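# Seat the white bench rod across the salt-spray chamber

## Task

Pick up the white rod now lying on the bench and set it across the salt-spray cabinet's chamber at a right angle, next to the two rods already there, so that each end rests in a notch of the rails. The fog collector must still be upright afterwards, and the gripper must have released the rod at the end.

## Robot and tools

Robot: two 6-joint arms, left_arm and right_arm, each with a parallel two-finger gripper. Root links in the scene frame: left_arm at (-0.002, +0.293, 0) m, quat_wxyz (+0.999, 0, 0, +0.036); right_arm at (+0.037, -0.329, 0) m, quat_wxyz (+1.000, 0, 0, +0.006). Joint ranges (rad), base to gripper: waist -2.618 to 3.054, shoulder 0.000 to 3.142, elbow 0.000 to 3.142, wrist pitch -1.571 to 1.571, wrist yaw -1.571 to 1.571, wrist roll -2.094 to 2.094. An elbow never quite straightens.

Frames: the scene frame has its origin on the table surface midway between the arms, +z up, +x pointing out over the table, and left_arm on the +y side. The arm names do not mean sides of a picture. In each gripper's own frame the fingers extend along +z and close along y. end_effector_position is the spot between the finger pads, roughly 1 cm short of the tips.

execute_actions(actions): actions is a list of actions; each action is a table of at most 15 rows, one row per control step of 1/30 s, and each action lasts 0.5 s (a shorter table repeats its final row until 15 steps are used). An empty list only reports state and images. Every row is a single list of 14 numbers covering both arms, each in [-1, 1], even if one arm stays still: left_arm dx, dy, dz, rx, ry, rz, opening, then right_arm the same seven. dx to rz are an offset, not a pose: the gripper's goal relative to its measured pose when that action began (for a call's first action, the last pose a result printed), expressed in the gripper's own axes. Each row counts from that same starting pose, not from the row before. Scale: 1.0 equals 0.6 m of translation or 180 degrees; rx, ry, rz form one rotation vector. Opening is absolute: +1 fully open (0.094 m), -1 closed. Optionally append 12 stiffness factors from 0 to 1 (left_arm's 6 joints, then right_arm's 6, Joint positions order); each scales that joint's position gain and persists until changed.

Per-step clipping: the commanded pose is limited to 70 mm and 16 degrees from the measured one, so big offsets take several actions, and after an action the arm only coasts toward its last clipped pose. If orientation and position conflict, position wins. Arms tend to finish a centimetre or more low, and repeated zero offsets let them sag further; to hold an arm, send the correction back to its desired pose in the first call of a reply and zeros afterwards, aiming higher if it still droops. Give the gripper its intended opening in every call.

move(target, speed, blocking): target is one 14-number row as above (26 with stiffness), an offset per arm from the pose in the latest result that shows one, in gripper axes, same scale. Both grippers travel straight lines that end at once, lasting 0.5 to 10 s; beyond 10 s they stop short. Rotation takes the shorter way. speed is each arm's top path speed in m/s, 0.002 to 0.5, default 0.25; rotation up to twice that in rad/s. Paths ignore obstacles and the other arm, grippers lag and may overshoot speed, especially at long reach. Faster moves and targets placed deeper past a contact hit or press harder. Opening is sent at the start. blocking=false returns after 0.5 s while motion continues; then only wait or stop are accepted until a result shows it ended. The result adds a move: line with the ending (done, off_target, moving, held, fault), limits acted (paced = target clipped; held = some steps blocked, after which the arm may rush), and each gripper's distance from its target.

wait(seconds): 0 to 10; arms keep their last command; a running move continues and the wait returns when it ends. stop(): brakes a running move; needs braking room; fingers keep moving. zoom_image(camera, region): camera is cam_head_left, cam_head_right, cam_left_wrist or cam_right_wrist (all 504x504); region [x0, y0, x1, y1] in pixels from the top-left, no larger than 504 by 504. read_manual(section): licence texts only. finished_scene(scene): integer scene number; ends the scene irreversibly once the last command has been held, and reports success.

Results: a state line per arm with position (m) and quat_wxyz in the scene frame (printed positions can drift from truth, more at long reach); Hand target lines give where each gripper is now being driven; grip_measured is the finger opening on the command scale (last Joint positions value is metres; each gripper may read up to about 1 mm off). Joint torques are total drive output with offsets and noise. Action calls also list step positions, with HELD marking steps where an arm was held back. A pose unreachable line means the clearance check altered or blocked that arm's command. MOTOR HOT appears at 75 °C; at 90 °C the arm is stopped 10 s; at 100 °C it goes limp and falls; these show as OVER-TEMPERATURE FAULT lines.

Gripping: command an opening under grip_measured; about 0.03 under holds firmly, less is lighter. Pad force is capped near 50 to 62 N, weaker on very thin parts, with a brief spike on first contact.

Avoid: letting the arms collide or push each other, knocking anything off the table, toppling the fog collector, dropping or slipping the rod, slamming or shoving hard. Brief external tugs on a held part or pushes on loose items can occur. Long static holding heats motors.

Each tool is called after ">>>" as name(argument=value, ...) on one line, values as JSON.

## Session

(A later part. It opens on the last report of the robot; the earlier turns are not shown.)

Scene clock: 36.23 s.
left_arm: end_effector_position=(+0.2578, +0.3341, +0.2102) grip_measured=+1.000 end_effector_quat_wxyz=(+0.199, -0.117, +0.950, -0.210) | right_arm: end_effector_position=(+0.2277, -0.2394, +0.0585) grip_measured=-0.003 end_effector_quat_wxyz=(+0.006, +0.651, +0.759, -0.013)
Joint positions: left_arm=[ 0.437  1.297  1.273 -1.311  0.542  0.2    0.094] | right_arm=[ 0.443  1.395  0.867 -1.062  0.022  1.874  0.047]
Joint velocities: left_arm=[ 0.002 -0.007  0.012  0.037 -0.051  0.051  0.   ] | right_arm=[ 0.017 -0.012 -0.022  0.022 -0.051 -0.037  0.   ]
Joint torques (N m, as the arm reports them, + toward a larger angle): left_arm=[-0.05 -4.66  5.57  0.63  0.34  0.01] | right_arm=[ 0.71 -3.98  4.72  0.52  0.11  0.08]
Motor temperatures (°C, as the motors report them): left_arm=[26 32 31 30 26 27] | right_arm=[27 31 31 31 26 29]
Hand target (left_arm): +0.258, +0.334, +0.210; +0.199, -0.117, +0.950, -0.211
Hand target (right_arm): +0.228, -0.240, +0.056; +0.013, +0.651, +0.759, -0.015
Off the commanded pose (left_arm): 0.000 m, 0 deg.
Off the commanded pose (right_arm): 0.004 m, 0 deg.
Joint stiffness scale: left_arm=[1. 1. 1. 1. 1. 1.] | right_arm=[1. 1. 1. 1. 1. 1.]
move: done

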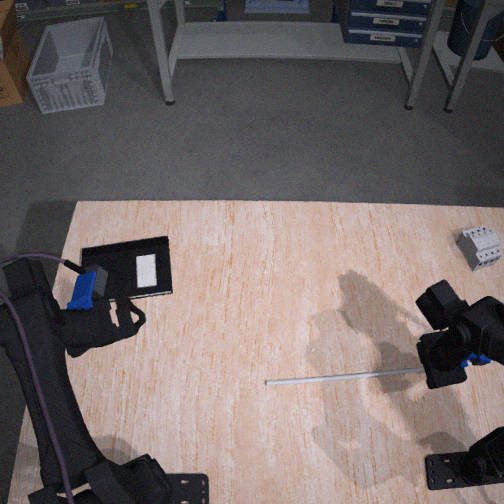

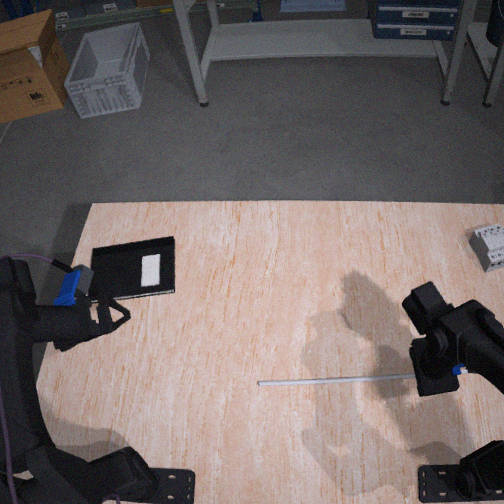

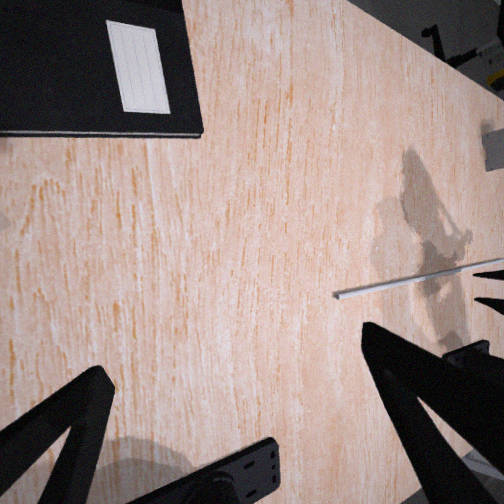

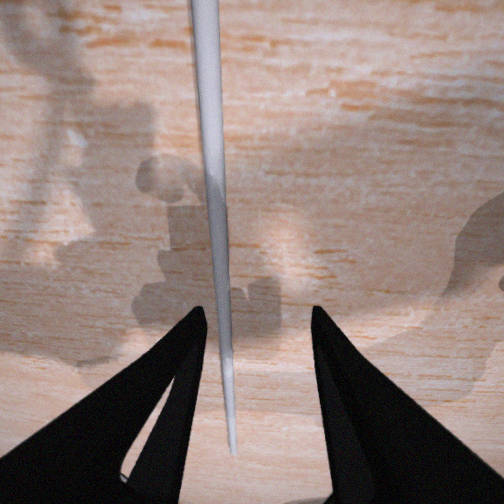

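>>> move(target=[0,0,0,0,0,0,1, 0.015,0.033,0.05,0,0,0.013,0], speed=0.1)

Scene clock: 37.63 s.
left_arm: end_effector_position=(+0.2577, +0.3343, +0.2101) grip_measured=+1.000 end_effector_quat_wxyz=(+0.198, -0.117, +0.950, -0.210) | right_arm: end_effector_position=(+0.2493, -0.2290, +0.0334) grip_measured=-0.003 end_effector_quat_wxyz=(+0.009, +0.668, +0.744, -0.009)
Joint positions: left_arm=[ 0.437  1.297  1.273 -1.311  0.541  0.2    0.094] | right_arm=[ 0.443  1.517  0.867 -0.93   0.023  1.919  0.047]
Joint velocities: left_arm=[ 0.007 -0.002  0.022 -0.081 -0.066  0.022  0.   ] | right_arm=[ 0.002 -0.002  0.002 -0.037 -0.081  0.007 -0.   ]
Joint torques (N m, as the arm reports them, + toward a larger angle): left_arm=[-0.04 -4.66  5.56  0.63  0.34  0.  ] | right_arm=[ 0.96 -4.2   4.26  0.54 -0.04  0.08]
Motor temperatures (°C, as the motors report them): left_arm=[26 32 31 30 26 27] | right_arm=[27 30 31 31 26 29]
Hand target (left_arm): +0.258, +0.334, +0.210; +0.199, -0.117, +0.950, -0.210
Hand target (right_arm): +0.246, -0.228, +0.028; +0.007, +0.667, +0.745, -0.014
Off the commanded pose (left_arm): 0.000 m, 0 deg.
Off the commanded pose (right_arm): 0.007 m, 1 deg.
Joint stiffness scale: left_arm=[1. 1. 1. 1. 1. 1.] | right_arm=[1. 1. 1. 1. 1. 1.]
move: done

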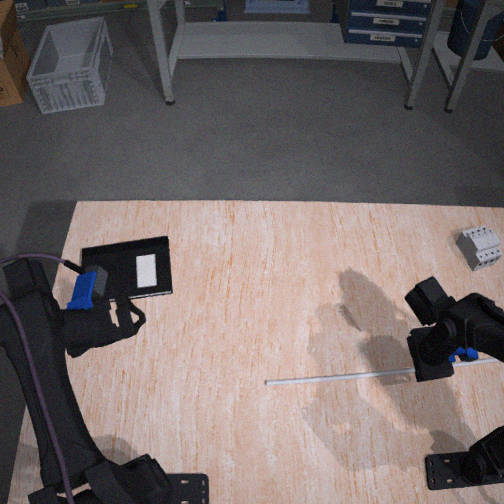

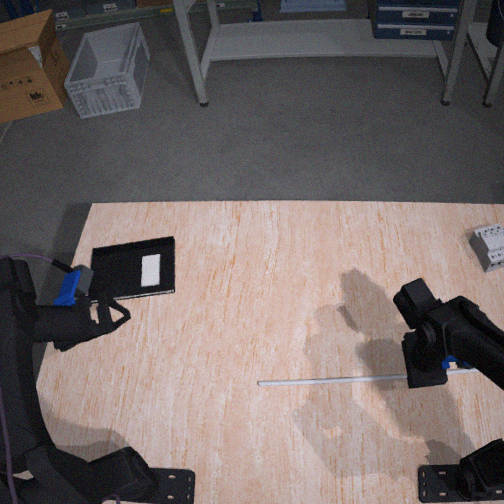

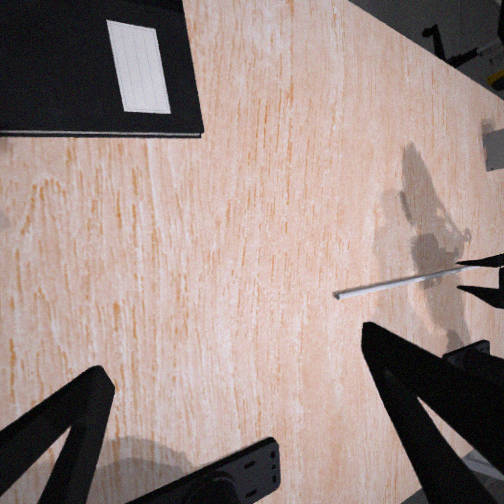

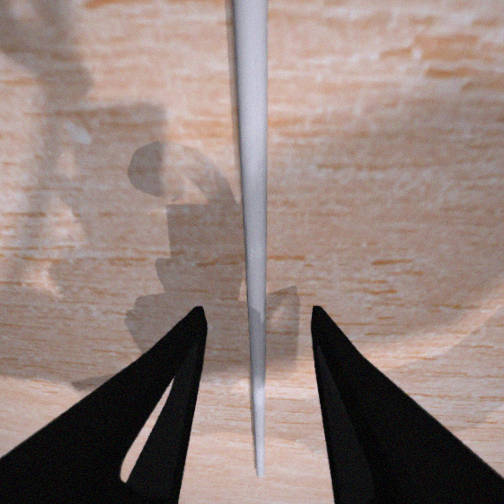

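>>> move(target=[0,0,0,0,0,0,1, 0,0,0.042,0,0,0,0], speed=0.04)

Scene clock: 38.87 s.
left_arm: end_effector_position=(+0.2577, +0.3344, +0.2100) grip_measured=+1.000 end_effector_quat_wxyz=(+0.198, -0.117, +0.950, -0.209) | right_arm: end_effector_position=(+0.2514, -0.2279, +0.0130) grip_measured=-0.003 end_effector_quat_wxyz=(+0.011, +0.668, +0.744, -0.004)
Joint positions: left_arm=[ 0.437  1.297  1.273 -1.311  0.54   0.2    0.094] | right_arm=[ 0.443  1.554  0.813 -0.828  0.023  1.919  0.047]
Joint velocities: left_arm=[ 0.017 -0.012  0.007  0.022 -0.007 -0.007  0.   ] | right_arm=[-0.007  0.017  0.002 -0.007 -0.007 -0.022 -0.001]
Joint torques (N m, as the arm reports them, + toward a larger angle): left_arm=[-0.04 -4.68  5.55  0.63  0.34  0.  ] | right_arm=[-0.14 -4.16  4.34  0.57 -0.04 -0.01]
Motor temperatures (°C, as the motors report them): left_arm=[26 32 31 30 26 27] | right_arm=[27 30 31 31 26 29]
Hand target (left_arm): +0.258, +0.334, +0.210; +0.198, -0.117, +0.950, -0.210
Hand target (right_arm): +0.249, -0.229, +0.008; +0.009, +0.668, +0.744, -0.009
Off the commanded pose (left_arm): 0.000 m, 0 deg.
Off the commanded pose (right_arm): 0.005 m, 1 deg.
Joint stiffness scale: left_arm=[1. 1. 1. 1. 1. 1.] | right_arm=[1. 1. 1. 1. 1. 1.]
move: done

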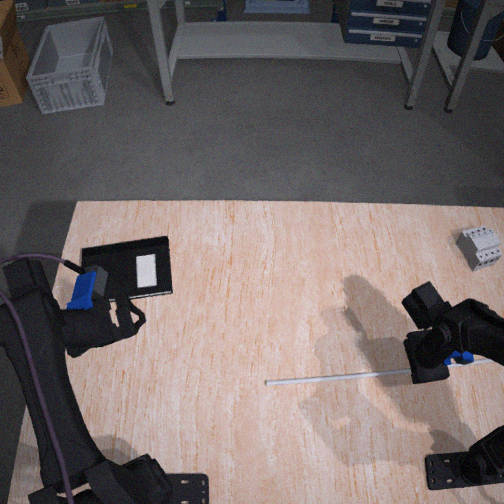

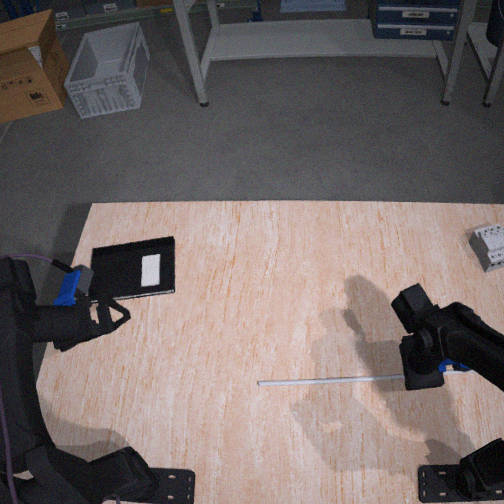

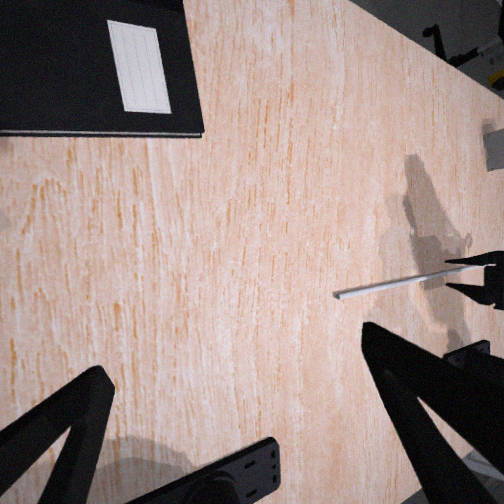

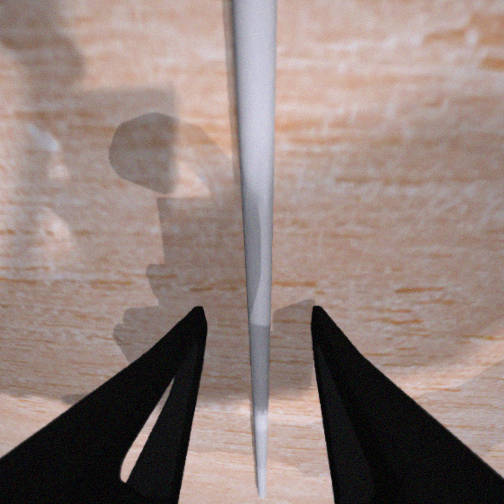

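>>> move(target=[0,0,0,0,0,0,1, 0,0,0.013,0,0,0,0], speed=0.02)

>>> execute_actions(actions=[[[0,0,0,0,0,0,1,0,0,0,0,0,0,-0.4],[0,0,0,0,0,0,1,0,0,0,0,0,0,-0.5],[0,0,0,0,0,0,1,0,0,0,0,0,0,-0.6],[0,0,0,0,0,0,1,0,0,0,0,0,0,-0.65],[0,0,0,0,0,0,1,0,0,0,0,0,0,-0.7],[0,0,0,0,0,0,1,0,0,0,0,0,0,-0.72],[0,0,0,0,0,0,1,0,0,0,0,0,0,-0.74],[0,0,0,0,0,0,1,0,0,0,0,0,0,-0.76],[0,0,0,0,0,0,1,0,0,0,0,0,0,-0.78],[0,0,0,0,0,0,1,0,0,0,0,0,0,-0.8],[0,0,0,0,0,0,1,0,0,0,0,0,0,-0.82],[0,0,0,0,0,0,1,0,0,0,0,0,0,-0.84],[0,0,0,0,0,0,1,0,0,0,0,0,0,-0.86],[0,0,0,0,0,0,1,0,0,0,0,0,0,-0.88]],[[0,0,0,0,0,0,1,0,0,0,0,0,0,-0.88]]])

Scene clock: 40.47 s.
left_arm: end_effector_position=(+0.2576, +0.3346, +0.2099) grip_measured=+1.000 end_effector_quat_wxyz=(+0.198, -0.117, +0.951, -0.208) | right_arm: end_effector_position=(+0.2567, -0.2253, +0.0131) grip_measured=-0.003 end_effector_quat_wxyz=(+0.015, +0.668, +0.744, +0.007)
Joint positions: left_arm=[ 0.437  1.297  1.273 -1.311  0.539  0.2    0.094] | right_arm=[ 0.443  1.554  0.813 -0.805  0.023  1.919  0.047]
Joint velocities: left_arm=[-0.007  0.002  0.007 -0.037  0.007  0.066  0.   ] | right_arm=[ 0.017 -0.002  0.012  0.037  0.11  -0.022  0.   ]
Joint torques (N m, as the arm reports them, + toward a larger angle): left_arm=[-0.04 -4.67  5.59  0.63  0.33  0.01] | right_arm=[-0.09 -3.83  3.73  0.6  -0.03  0.02]
Motor temperatures (°C, as the motors report them): left_arm=[26 32 31 30 26 27] | right_arm=[27 30 31 31 26 29]
Hand target (left_arm): +0.258, +0.334, +0.210; +0.198, -0.117, +0.950, -0.209
Hand target (right_arm): +0.251, -0.228, +0.006; +0.011, +0.668, +0.744, -0.004
Off the commanded pose (left_arm): 0.000 m, 0 deg.
Off the commanded pose (right_arm): 0.010 m, 1 deg.
Joint stiffness scale: left_arm=[1. 1. 1. 1. 1. 1.] | right_arm=[1. 1. 1. 1. 1. 1.]
move: done

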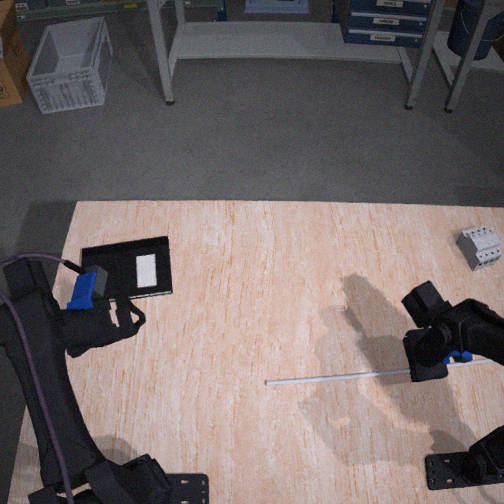

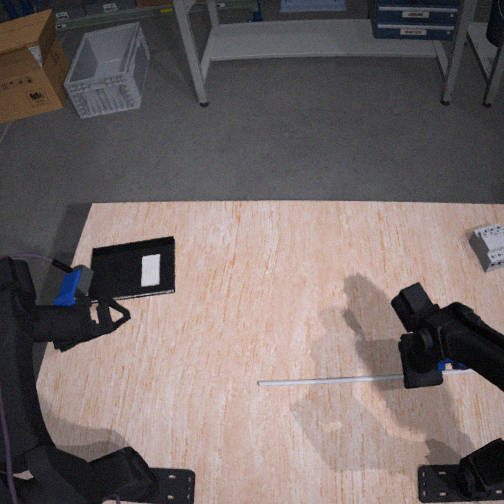

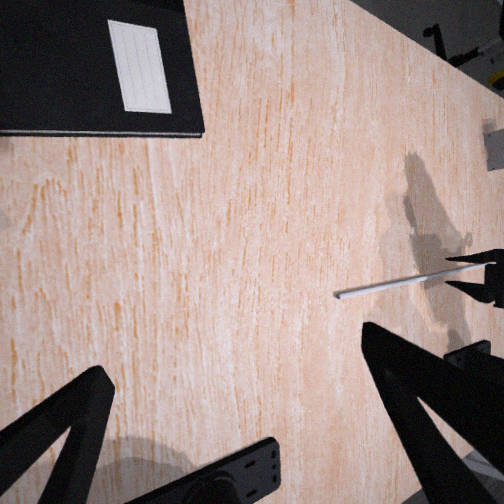

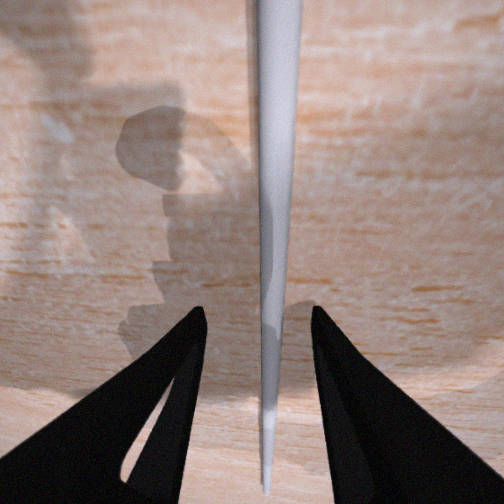

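Scene clock: 41.47 s.
left_arm: end_effector_position=(+0.2575, +0.3349, +0.2097) grip_measured=+1.000 end_effector_quat_wxyz=(+0.198, -0.117, +0.951, -0.208) | right_arm: end_effector_position=(+0.2587, -0.2250, +0.0154) grip_measured=-0.876 end_effector_quat_wxyz=(+0.019, +0.668, +0.744, +0.012)
Joint positions: left_arm=[ 0.437  1.297  1.273 -1.311  0.537  0.2    0.094] | right_arm=[ 0.443  1.547  0.816 -0.804  0.026  1.92   0.006]
Joint velocities: left_arm=[-0.007 -0.002  0.002 -0.051 -0.037  0.007  0.   ] | right_arm=[ 0.012 -0.022  0.007 -0.007 -0.125 -0.066  0.   ]
Joint torques (N m, as the arm reports them, + toward a larger angle): left_arm=[-0.04 -4.68  5.58  0.63  0.34  0.01] | right_arm=[-0.02 -4.94  5.3   0.54 -0.02  0.01]
Motor temperatures (°C, as the motors report them): left_arm=[26 32 31 30 26 27] | right_arm=[27 30 31 31 26 29]
Hand target (left_arm): +0.258, +0.335, +0.210; +0.198, -0.117, +0.951, -0.208
Hand target (right_arm): +0.259, -0.225, +0.015; +0.018, +0.668, +0.744, +0.011
Off the commanded pose (left_arm): 0.000 m, 0 deg.
Off the commanded pose (right_arm): 0.000 m, 0 deg.
Joint stiffness scale: left_arm=[1. 1. 1. 1. 1. 1.] | right_arm=[1. 1. 1. 1. 1. 1.]
Step readings (end_effector_position; steps 1 to 15: 1st action; 16 to 30: 2nd action):
0: left_arm (+0.2576, +0.3346, +0.2099) | right_arm (+0.2567, -0.2253, +0.0131)
1: left_arm (+0.2576, +0.3346, +0.2099) | right_arm (+0.2567, -0.2253, +0.0131)
2: left_arm (+0.2576, +0.3347, +0.2099) | right_arm (+0.2567, -0.2253, +0.0131)
4: left_arm (+0.2576, +0.3347, +0.2099) | right_arm (+0.2567, -0.2253, +0.0131)
8: left_arm (+0.2576, +0.3347, +0.2098) | right_arm (+0.2568, -0.2252, +0.0131)
15: left_arm (+0.2576, +0.3348, +0.2098) | right_arm (+0.2586, -0.2250, +0.0152)
16: left_arm (+0.2576, +0.3348, +0.2098) | right_arm (+0.2587, -0.2250, +0.0154)
17: left_arm (+0.2576, +0.3348, +0.2098) | right_arm (+0.2587, -0.2250, +0.0154)
19: left_arm (+0.2575, +0.3348, +0.2098) | right_arm (+0.2587, -0.2250, +0.0154)
23: left_arm (+0.2575, +0.3349, +0.2097) | right_arm (+0.2587, -0.2250, +0.0154)
30: end_effector_position above

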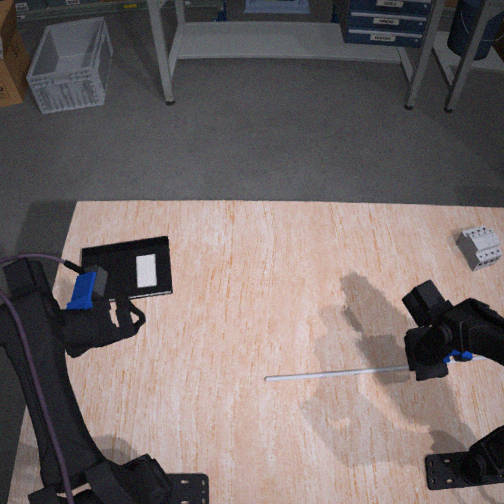

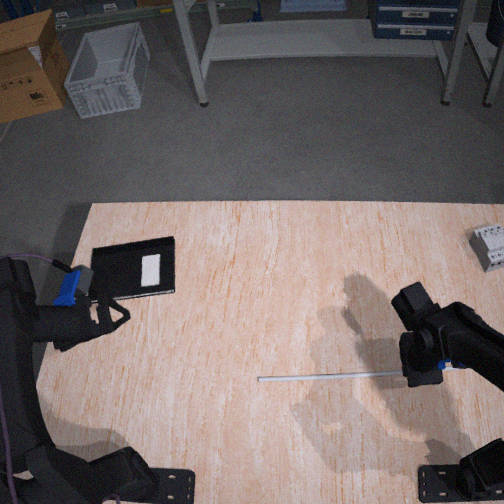

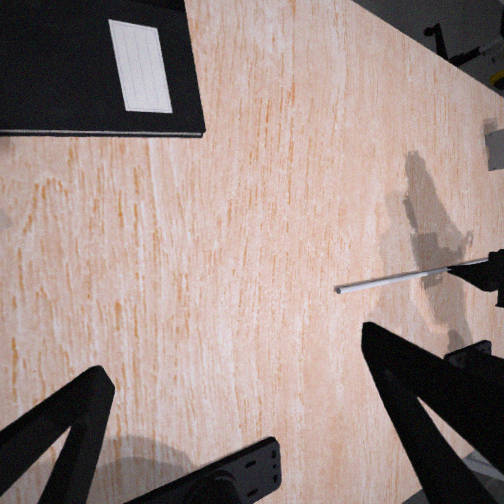

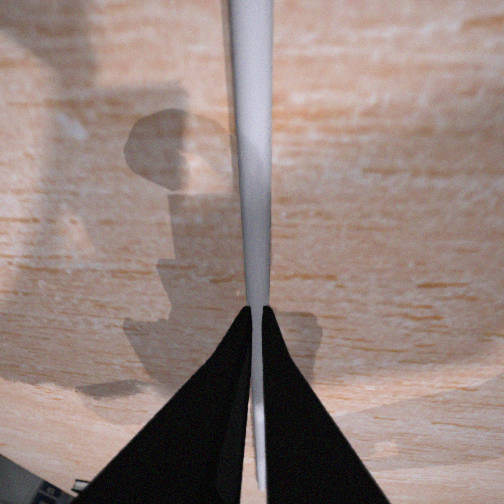

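>>> move(target=[0,0,0,0,0,0,1, 0,0,-0.015,0,0,0,-0.3], speed=0.05)

>>> move(target=[0,0,0,0,0,0,1, 0,-0.004,0.035,0,0,0,-0.3], speed=0.03)

Scene clock: 42.40 s.
left_arm: end_effector_position=(+0.2574, +0.3350, +0.2096) grip_measured=+1.000 end_effector_quat_wxyz=(+0.198, -0.117, +0.951, -0.207) | right_arm: end_effector_position=(+0.2569, -0.2259, +0.0154) grip_measured=-0.303 end_effector_quat_wxyz=(+0.017, +0.668, +0.744, +0.008)
Joint positions: left_arm=[ 0.437  1.297  1.273 -1.311  0.536  0.2    0.094] | right_arm=[ 0.443  1.547  0.816 -0.813  0.026  1.92   0.033]
Joint velocities: left_arm=[ 0.007 -0.012 -0.007  0.007 -0.037 -0.022  0.   ] | right_arm=[-0.012  0.007 -0.012  0.037 -0.007 -0.007  0.001]
Joint torques (N m, as the arm reports them, + toward a larger angle): left_arm=[-0.04 -4.66  5.57  0.63  0.34  0.01] | right_arm=[ 0.04 -6.45  7.07  0.26 -0.02  0.02]
Motor temperatures (°C, as the motors report them): left_arm=[26 32 31 30 26 27] | right_arm=[27 30 31 31 26 29]
Hand target (left_arm): +0.258, +0.335, +0.210; +0.198, -0.117, +0.951, -0.208
Hand target (right_arm): +0.258, -0.225, +0.024; +0.019, +0.668, +0.744, +0.012
Off the commanded pose (left_arm): 0.000 m, 0 deg.
Off the commanded pose (right_arm): 0.009 m, 0 deg.
Joint stiffness scale: left_arm=[1. 1. 1. 1. 1. 1.] | right_arm=[1. 1. 1. 1. 1. 1.]
move: done

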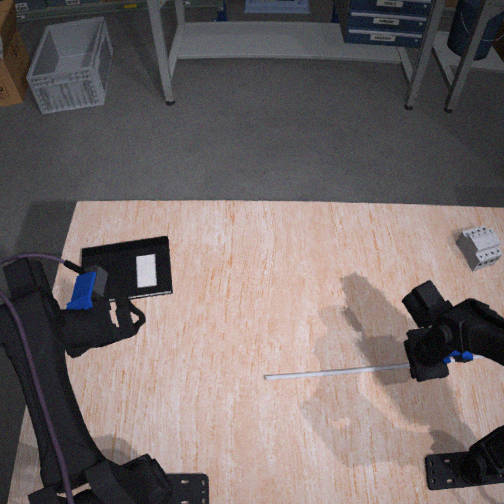

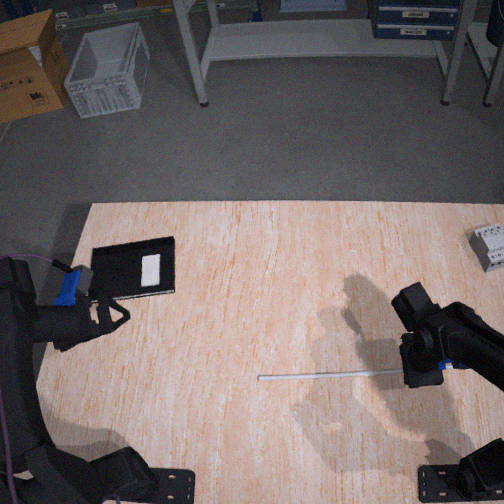

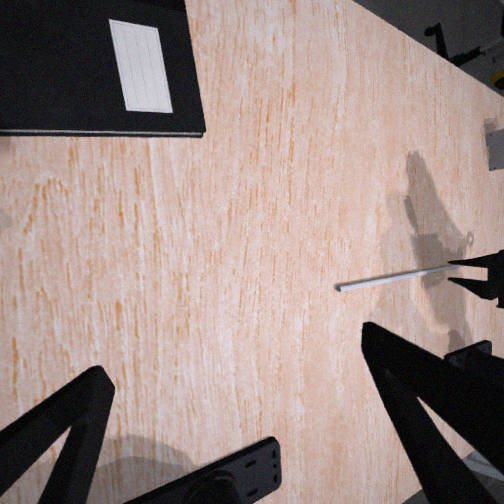

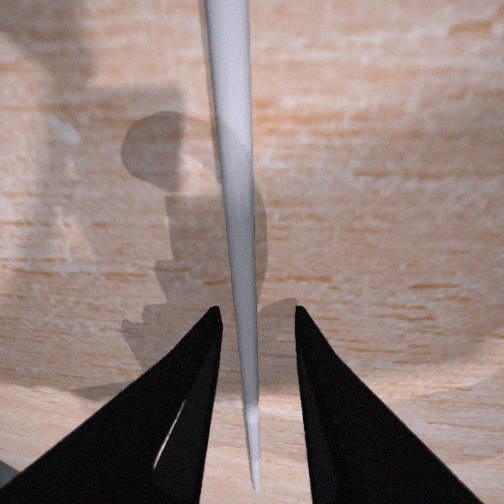

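Scene clock: 43.33 s.
left_arm: end_effector_position=(+0.2574, +0.3352, +0.2095) grip_measured=+1.000 end_effector_quat_wxyz=(+0.197, -0.118, +0.951, -0.207) | right_arm: end_effector_position=(+0.2569, -0.2259, +0.0074) grip_measured=-0.303 end_effector_quat_wxyz=(+0.018, +0.668, +0.744, +0.011)
Joint positions: left_arm=[ 0.437  1.297  1.273 -1.311  0.535  0.2    0.094] | right_arm=[ 0.443  1.559  0.791 -0.77   0.026  1.92   0.033]
Joint velocities: left_arm=[-0.012  0.007 -0.002 -0.081 -0.081  0.037  0.   ] | right_arm=[-0.012 -0.002 -0.017 -0.007 -0.051  0.051  0.001]
Joint torques (N m, as the arm reports them, + toward a larger angle): left_arm=[-0.04 -4.68  5.57  0.63  0.34  0.01] | right_arm=[ 0.2  -2.94  2.64  0.95 -0.01  0.04]
Motor temperatures (°C, as the motors report them): left_arm=[26 32 31 30 26 27] | right_arm=[27 30 31 31 26 29]
Hand target (left_arm): +0.257, +0.335, +0.210; +0.198, -0.117, +0.951, -0.207
Hand target (right_arm): +0.255, -0.226, -0.005; +0.017, +0.668, +0.744, +0.007
Off the commanded pose (left_arm): 0.000 m, 0 deg.
Off the commanded pose (right_arm): 0.013 m, 0 deg.
Joint stiffness scale: left_arm=[1. 1. 1. 1. 1. 1.] | right_arm=[1. 1. 1. 1. 1. 1.]
move: off_target (right_arm)

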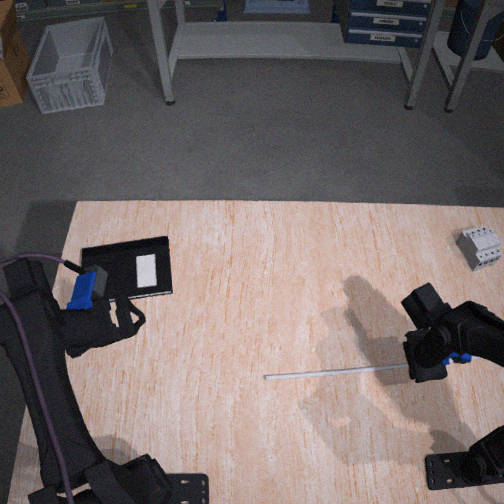

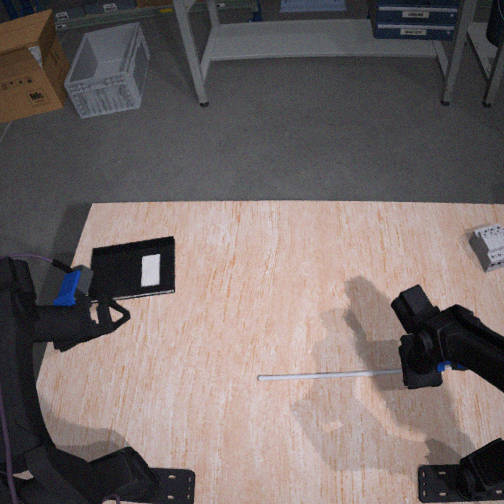

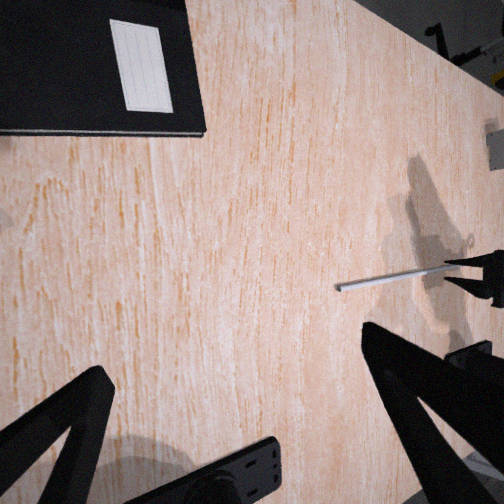

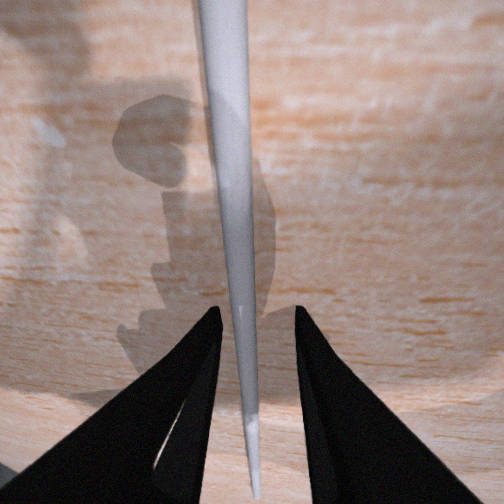

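Tips on table at z=0.0074. Relieve pressure and close.

>>> execute_actions(actions=[[[0,0,0,0,0,0,1,0,0,0.004,0,0,0,-0.4],[0,0,0,0,0,0,1,0,0,0.004,0,0,0,-0.45],[0,0,0,0,0,0,1,0,0,0.004,0,0,0,-0.5],[0,0,0,0,0,0,1,0,0,0.004,0,0,0,-0.55],[0,0,0,0,0,0,1,0,0,0.004,0,0,0,-0.6],[0,0,0,0,0,0,1,0,0,0.004,0,0,0,-0.64],[0,0,0,0,0,0,1,0,0,0.004,0,0,0,-0.68],[0,0,0,0,0,0,1,0,0,0.004,0,0,0,-0.71],[0,0,0,0,0,0,1,0,0,0.004,0,0,0,-0.74],[0,0,0,0,0,0,1,0,0,0.004,0,0,0,-0.76],[0,0,0,0,0,0,1,0,0,0.004,0,0,0,-0.78],[0,0,0,0,0,0,1,0,0,0.004,0,0,0,-0.8],[0,0,0,0,0,0,1,0,0,0.004,0,0,0,-0.82],[0,0,0,0,0,0,1,0,0,0.004,0,0,0,-0.84],[0,0,0,0,0,0,1,0,0,0.004,0,0,0,-0.86]],[[0,0,0,0,0,0,1,0,0,0,0,0,0,-0.86]]])

Scene clock: 44.87 s.
left_arm: end_effector_position=(+0.2573, +0.3355, +0.2093) grip_measured=+1.000 end_effector_quat_wxyz=(+0.197, -0.118, +0.951, -0.206) | right_arm: end_effector_position=(+0.2549, -0.2254, +0.0073) grip_measured=-0.814 end_effector_quat_wxyz=(+0.014, +0.668, +0.744, +0.009)
Joint positions: left_arm=[ 0.437  1.297  1.273 -1.311  0.533  0.2    0.094] | right_arm=[ 0.443  1.559  0.791 -0.777  0.019  1.92   0.009]
Joint velocities: left_arm=[ 0.017 -0.007 -0.002 -0.051 -0.095 -0.007  0.   ] | right_arm=[-0.012 -0.002 -0.007 -0.007 -0.051  0.037 -0.001]
Joint torques (N m, as the arm reports them, + toward a larger angle): left_arm=[-0.05 -4.66  5.56  0.63  0.33  0.01] | right_arm=[-0.02 -5.01  5.2   0.52 -0.02  0.02]
Motor temperatures (°C, as the motors report them): left_arm=[26 32 31 30 26 27] | right_arm=[27 30 31 31 26 29]
Hand target (left_arm): +0.257, +0.335, +0.209; +0.197, -0.118, +0.951, -0.206
Hand target (right_arm): +0.255, -0.225, +0.007; +0.014, +0.668, +0.744, +0.009
Off the commanded pose (left_arm): 0.000 m, 0 deg.
Off the commanded pose (right_arm): 0.000 m, 0 deg.
Joint stiffness scale: left_arm=[1. 1. 1. 1. 1. 1.] | right_arm=[1. 1. 1. 1. 1. 1.]
Step readings (end_effector_position; steps 1 to 15: 1st action; 16 to 30: 2nd action):
0: left_arm (+0.2574, +0.3352, +0.2095) | right_arm (+0.2569, -0.2259, +0.0074)
1: left_arm (+0.2574, +0.3352, +0.2095) | right_arm (+0.2562, -0.2260, +0.0074)
2: left_arm (+0.2574, +0.3353, +0.2095) | right_arm (+0.2552, -0.2260, +0.0074)
4: left_arm (+0.2574, +0.3353, +0.2095) | right_arm (+0.2541, -0.2261, +0.0073)
8: left_arm (+0.2573, +0.3353, +0.2094) | right_arm (+0.2534, -0.2261, +0.0073)
15: left_arm (+0.2573, +0.3353, +0.2094) | right_arm (+0.2549, -0.2254, +0.0073)
16: left_arm (+0.2573, +0.3354, +0.2094) | right_arm (+0.2549, -0.2254, +0.0073)
17: left_arm (+0.2573, +0.3354, +0.2094) | right_arm (+0.2549, -0.2254, +0.0073)
19: left_arm (+0.2573, +0.3354, +0.2094) | right_arm (+0.2549, -0.2254, +0.0073)
23: left_arm (+0.2573, +0.3355, +0.2093) | right_arm (+0.2549, -0.2254, +0.0073)
30: end_effector_position above

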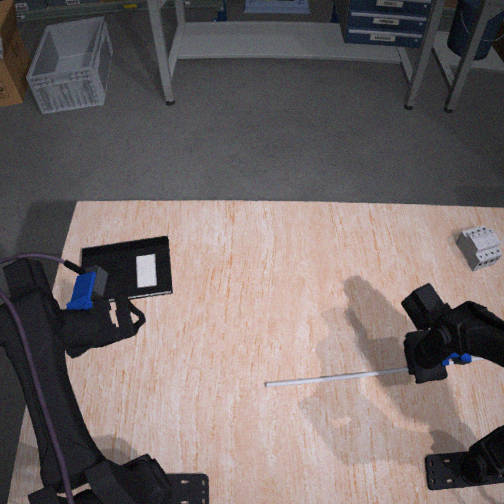

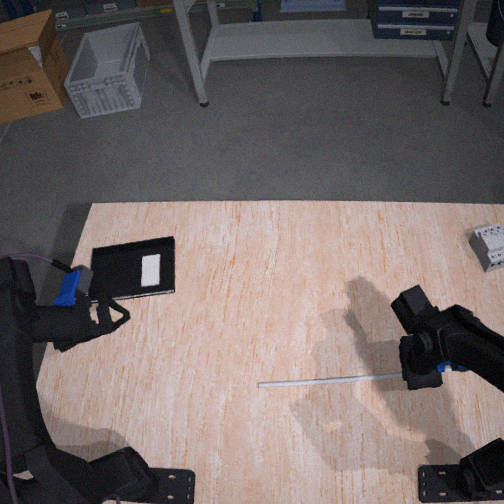

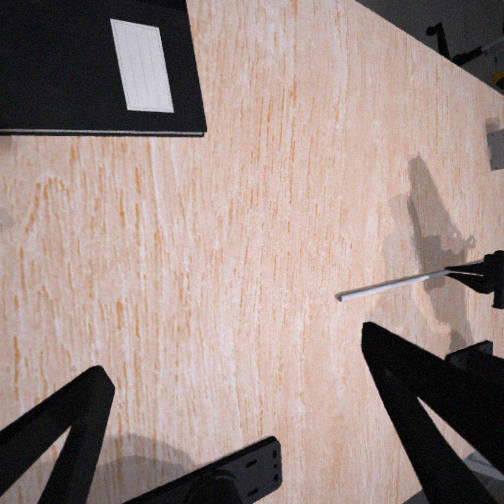

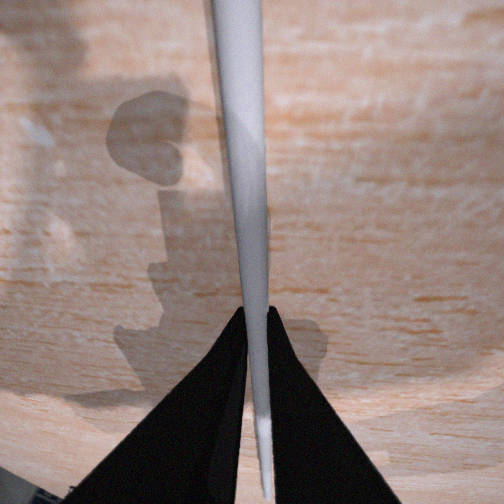

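>>> move(target=[0,0,0,0,0,0,1, -0.398,0.172,-0.448,-0.153,-0.0376,0.142,-0.86], speed=0.2)

Scene clock: 50.40 s.
left_arm: end_effector_position=(+0.2572, +0.3357, +0.2092) grip_measured=+1.000 end_effector_quat_wxyz=(+0.197, -0.118, +0.951, -0.205) | right_arm: end_effector_position=(+0.3723, -0.4538, +0.2724) grip_measured=-0.814 end_effector_quat_wxyz=(+0.203, +0.797, +0.549, +0.151)
Joint positions: left_arm=[ 0.437  1.297  1.273 -1.311  0.532  0.2    0.094] | right_arm=[-0.38   1.524  1.721 -1.258 -0.019  1.572  0.009]
Joint velocities: left_arm=[ 0.007 -0.012  0.007  0.022 -0.037  0.007  0.   ] | right_arm=[-0.012  0.002 -0.027 -0.037 -0.037 -0.037  0.001]
Joint torques (N m, as the arm reports them, + toward a larger angle): left_arm=[-0.03 -4.67  5.56  0.63  0.33  0.01] | right_arm=[-0.43 -5.    7.9   1.15 -0.08 -0.06]
Motor temperatures (°C, as the motors report them): left_arm=[26 31 31 30 26 27] | right_arm=[27 30 32 31 26 29]
Hand target (left_arm): +0.257, +0.336, +0.209; +0.197, -0.118, +0.951, -0.206
Hand target (right_arm): +0.371, -0.454, +0.276; +0.201, +0.796, +0.551, +0.150
Off the commanded pose (left_arm): 0.000 m, 0 deg.
Off the commanded pose (right_arm): 0.010 m, 1 deg.
Joint stiffness scale: left_arm=[1. 1. 1. 1. 1. 1.] | right_arm=[1. 1. 1. 1. 1. 1.]
move: done

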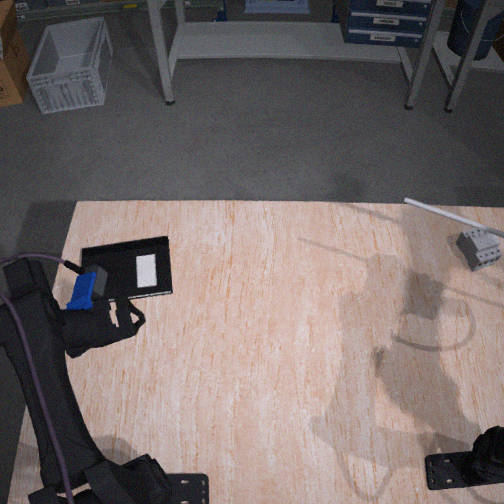

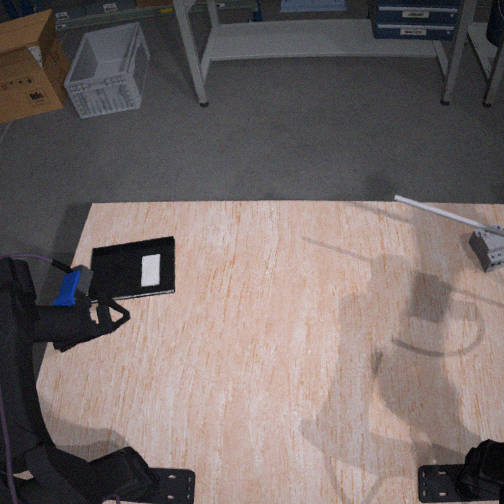

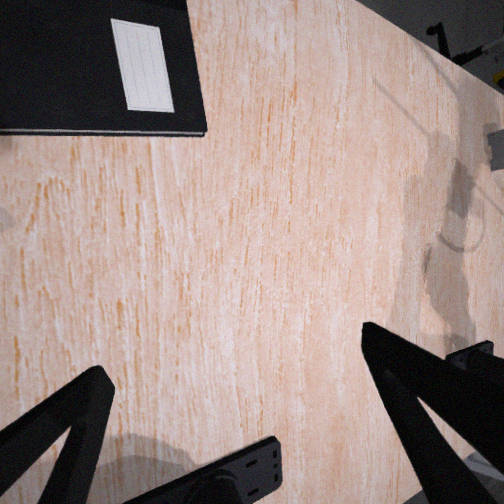

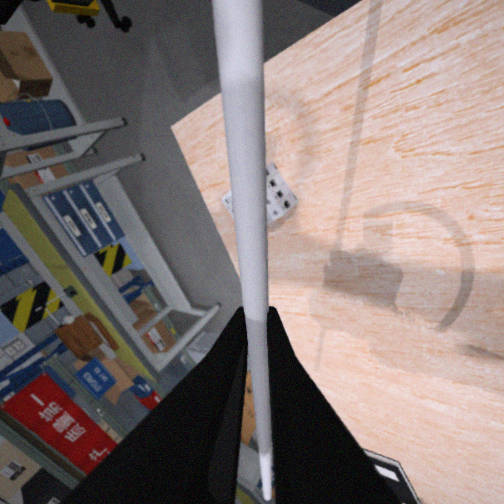

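>>> move(target=[0,0,0,0,0,0,1, -0.6035,-0.2867,-0.196,-0.0069,-0.195,0.3326,-0.86], speed=0.2)

Scene clock: 54.77 s.
left_arm: end_effector_position=(+0.2572, +0.3358, +0.2092) grip_measured=+1.000 end_effector_quat_wxyz=(+0.197, -0.118, +0.952, -0.205) | right_arm: end_effector_position=(+0.0535, -0.7185, +0.2687) grip_measured=-0.815 end_effector_quat_wxyz=(+0.240, +0.971, +0.003, +0.013)
Joint positions: left_arm=[ 0.437  1.297  1.273 -1.311  0.531  0.2    0.094] | right_arm=[-1.549  1.667  1.866 -1.285 -0.011  1.602  0.009]
Joint velocities: left_arm=[ 0.007 -0.012  0.002  0.007  0.007 -0.007  0.   ] | right_arm=[ 0.002 -0.012  0.032 -0.037 -0.022 -0.007 -0.   ]
Joint torques (N m, as the arm reports them, + toward a larger angle): left_arm=[-0.04 -4.67  5.57  0.63  0.33  0.01] | right_arm=[-0.42 -6.67  7.82  1.21  0.04  0.05]
Motor temperatures (°C, as the motors report them): left_arm=[26 31 31 30 26 27] | right_arm=[27 30 32 31 26 29]
Hand target (left_arm): +0.257, +0.336, +0.209; +0.197, -0.118, +0.951, -0.205
Hand target (right_arm): +0.050, -0.720, +0.275; +0.247, +0.969, -0.003, +0.009
Off the commanded pose (left_arm): 0.000 m, 0 deg.
Off the commanded pose (right_arm): 0.016 m, 3 deg.
Joint stiffness scale: left_arm=[1. 1. 1. 1. 1. 1.] | right_arm=[1. 1. 1. 1. 1. 1.]
move: off_target (right_arm)

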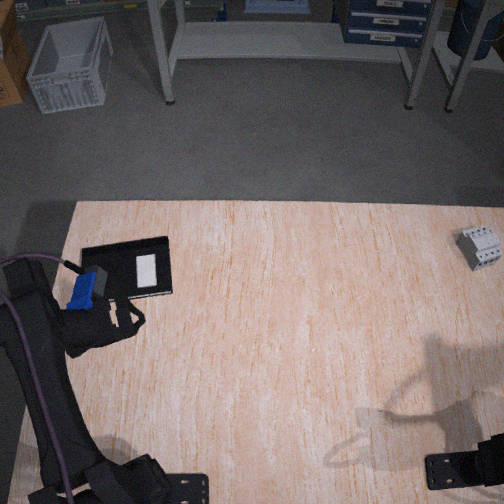

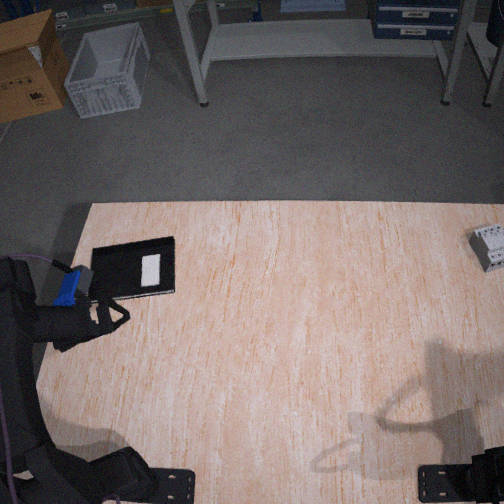

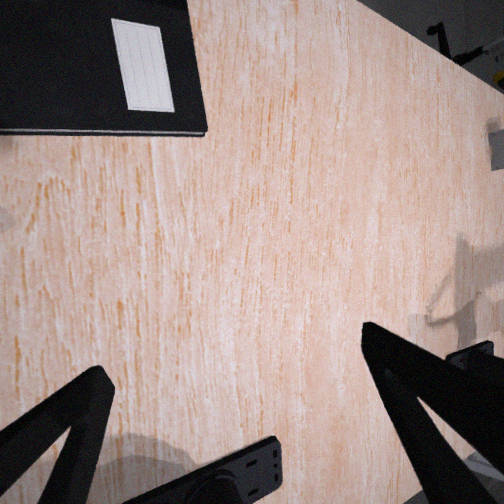

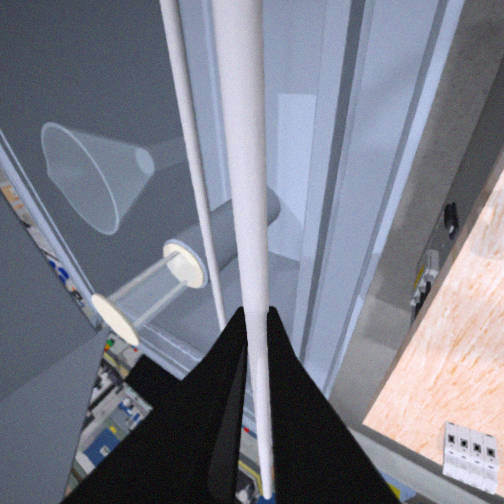

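>>> move(target=[0.0695,-0.884,0.2525,0.389,-0.158,0.3946,1, -0.008,0.135,0.164,-0.0124,-0.0085,0.0047,-0.86], speed=0.25)

Scene clock: 60.40 s.
left_arm: end_effector_position=(+0.3707, -0.1887, +0.2929) grip_measured=+1.000 end_effector_quat_wxyz=(+0.501, +0.496, +0.510, -0.493) | right_arm: end_effector_position=(+0.0543, -0.8288, +0.2114) grip_measured=-0.815 end_effector_quat_wxyz=(+0.240, +0.971, -0.005, +0.007)
Joint positions: left_arm=[-0.764  2.127  1.701  0.406  0.858  0.008  0.094] | right_arm=[-1.549  2.063  2.146 -1.169  0.005  1.614  0.009]
Joint velocities: left_arm=[-0.037 -0.002  0.007  0.022  0.081 -0.037  0.   ] | right_arm=[-0.007 -0.017 -0.007 -0.051 -0.051  0.051  0.001]
Joint torques (N m, as the arm reports them, + toward a larger angle): left_arm=[ -0.58 -14.31   8.33   1.51   0.16   0.08] | right_arm=[ -0.1  -10.58   8.29   1.41   0.08   0.04]
Motor temperatures (°C, as the motors report them): left_arm=[26 32 31 31 26 27] | right_arm=[27 31 32 31 26 29]
Hand target (left_arm): +0.368, -0.193, +0.296; +0.500, +0.502, +0.502, -0.496
Hand target (right_arm): +0.052, -0.836, +0.221; +0.259, +0.966, -0.008, +0.002
Off the commanded pose (left_arm): 0.017 m, 2 deg.
Off the commanded pose (right_arm): 0.011 m, 2 deg.
Joint stiffness scale: left_arm=[1. 1. 1. 1. 1. 1.] | right_arm=[1. 1. 1. 1. 1. 1.]
move: off_target (left_arm, right_arm)

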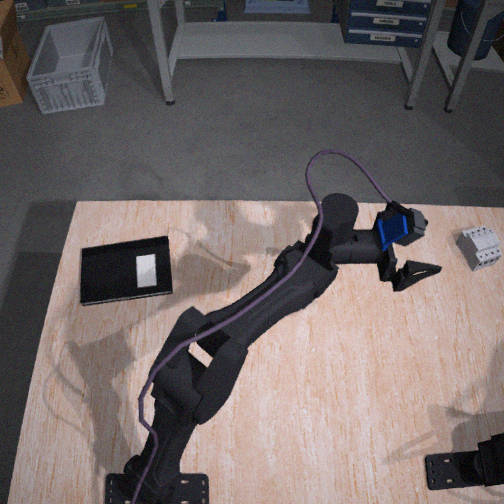

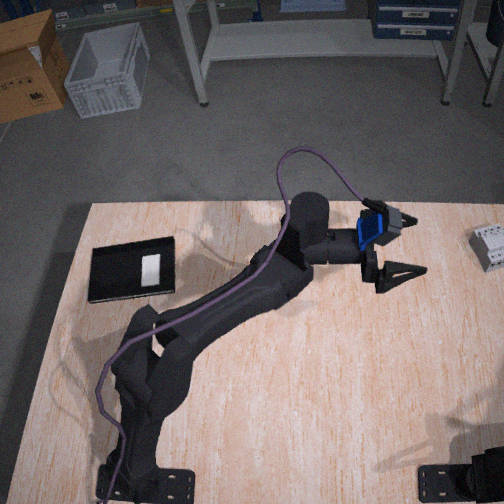

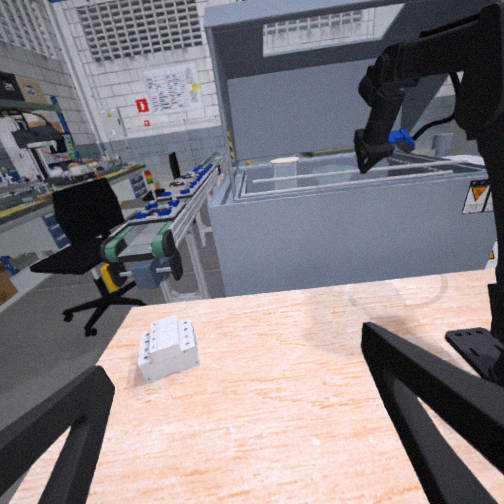

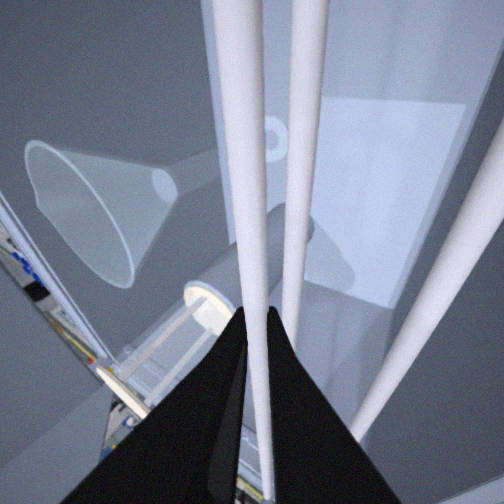

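>>> zoom_image(camera="cam_left_wrist", region=[200, 130, 504, 220])

>>> zoom_image(camera="cam_left_wrist", region=[210, 150, 310, 210])

Region (200, 130, 504, 220) of cam_left_wrist's 504x504 image, scaled by 1.658, with more detail than that image has; it fills the top 149 rows of this view, and the rest is white.

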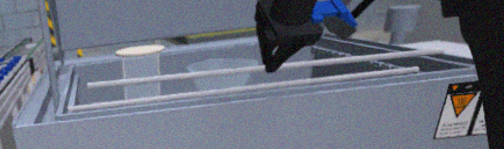

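Region (210, 150, 310, 210) of cam_left_wrist's 504x504 image, scaled by 5.040, with more detail than that image has; it fills the top 302 rows of this view, and the rest is white.

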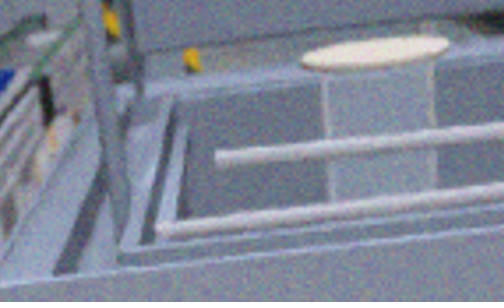

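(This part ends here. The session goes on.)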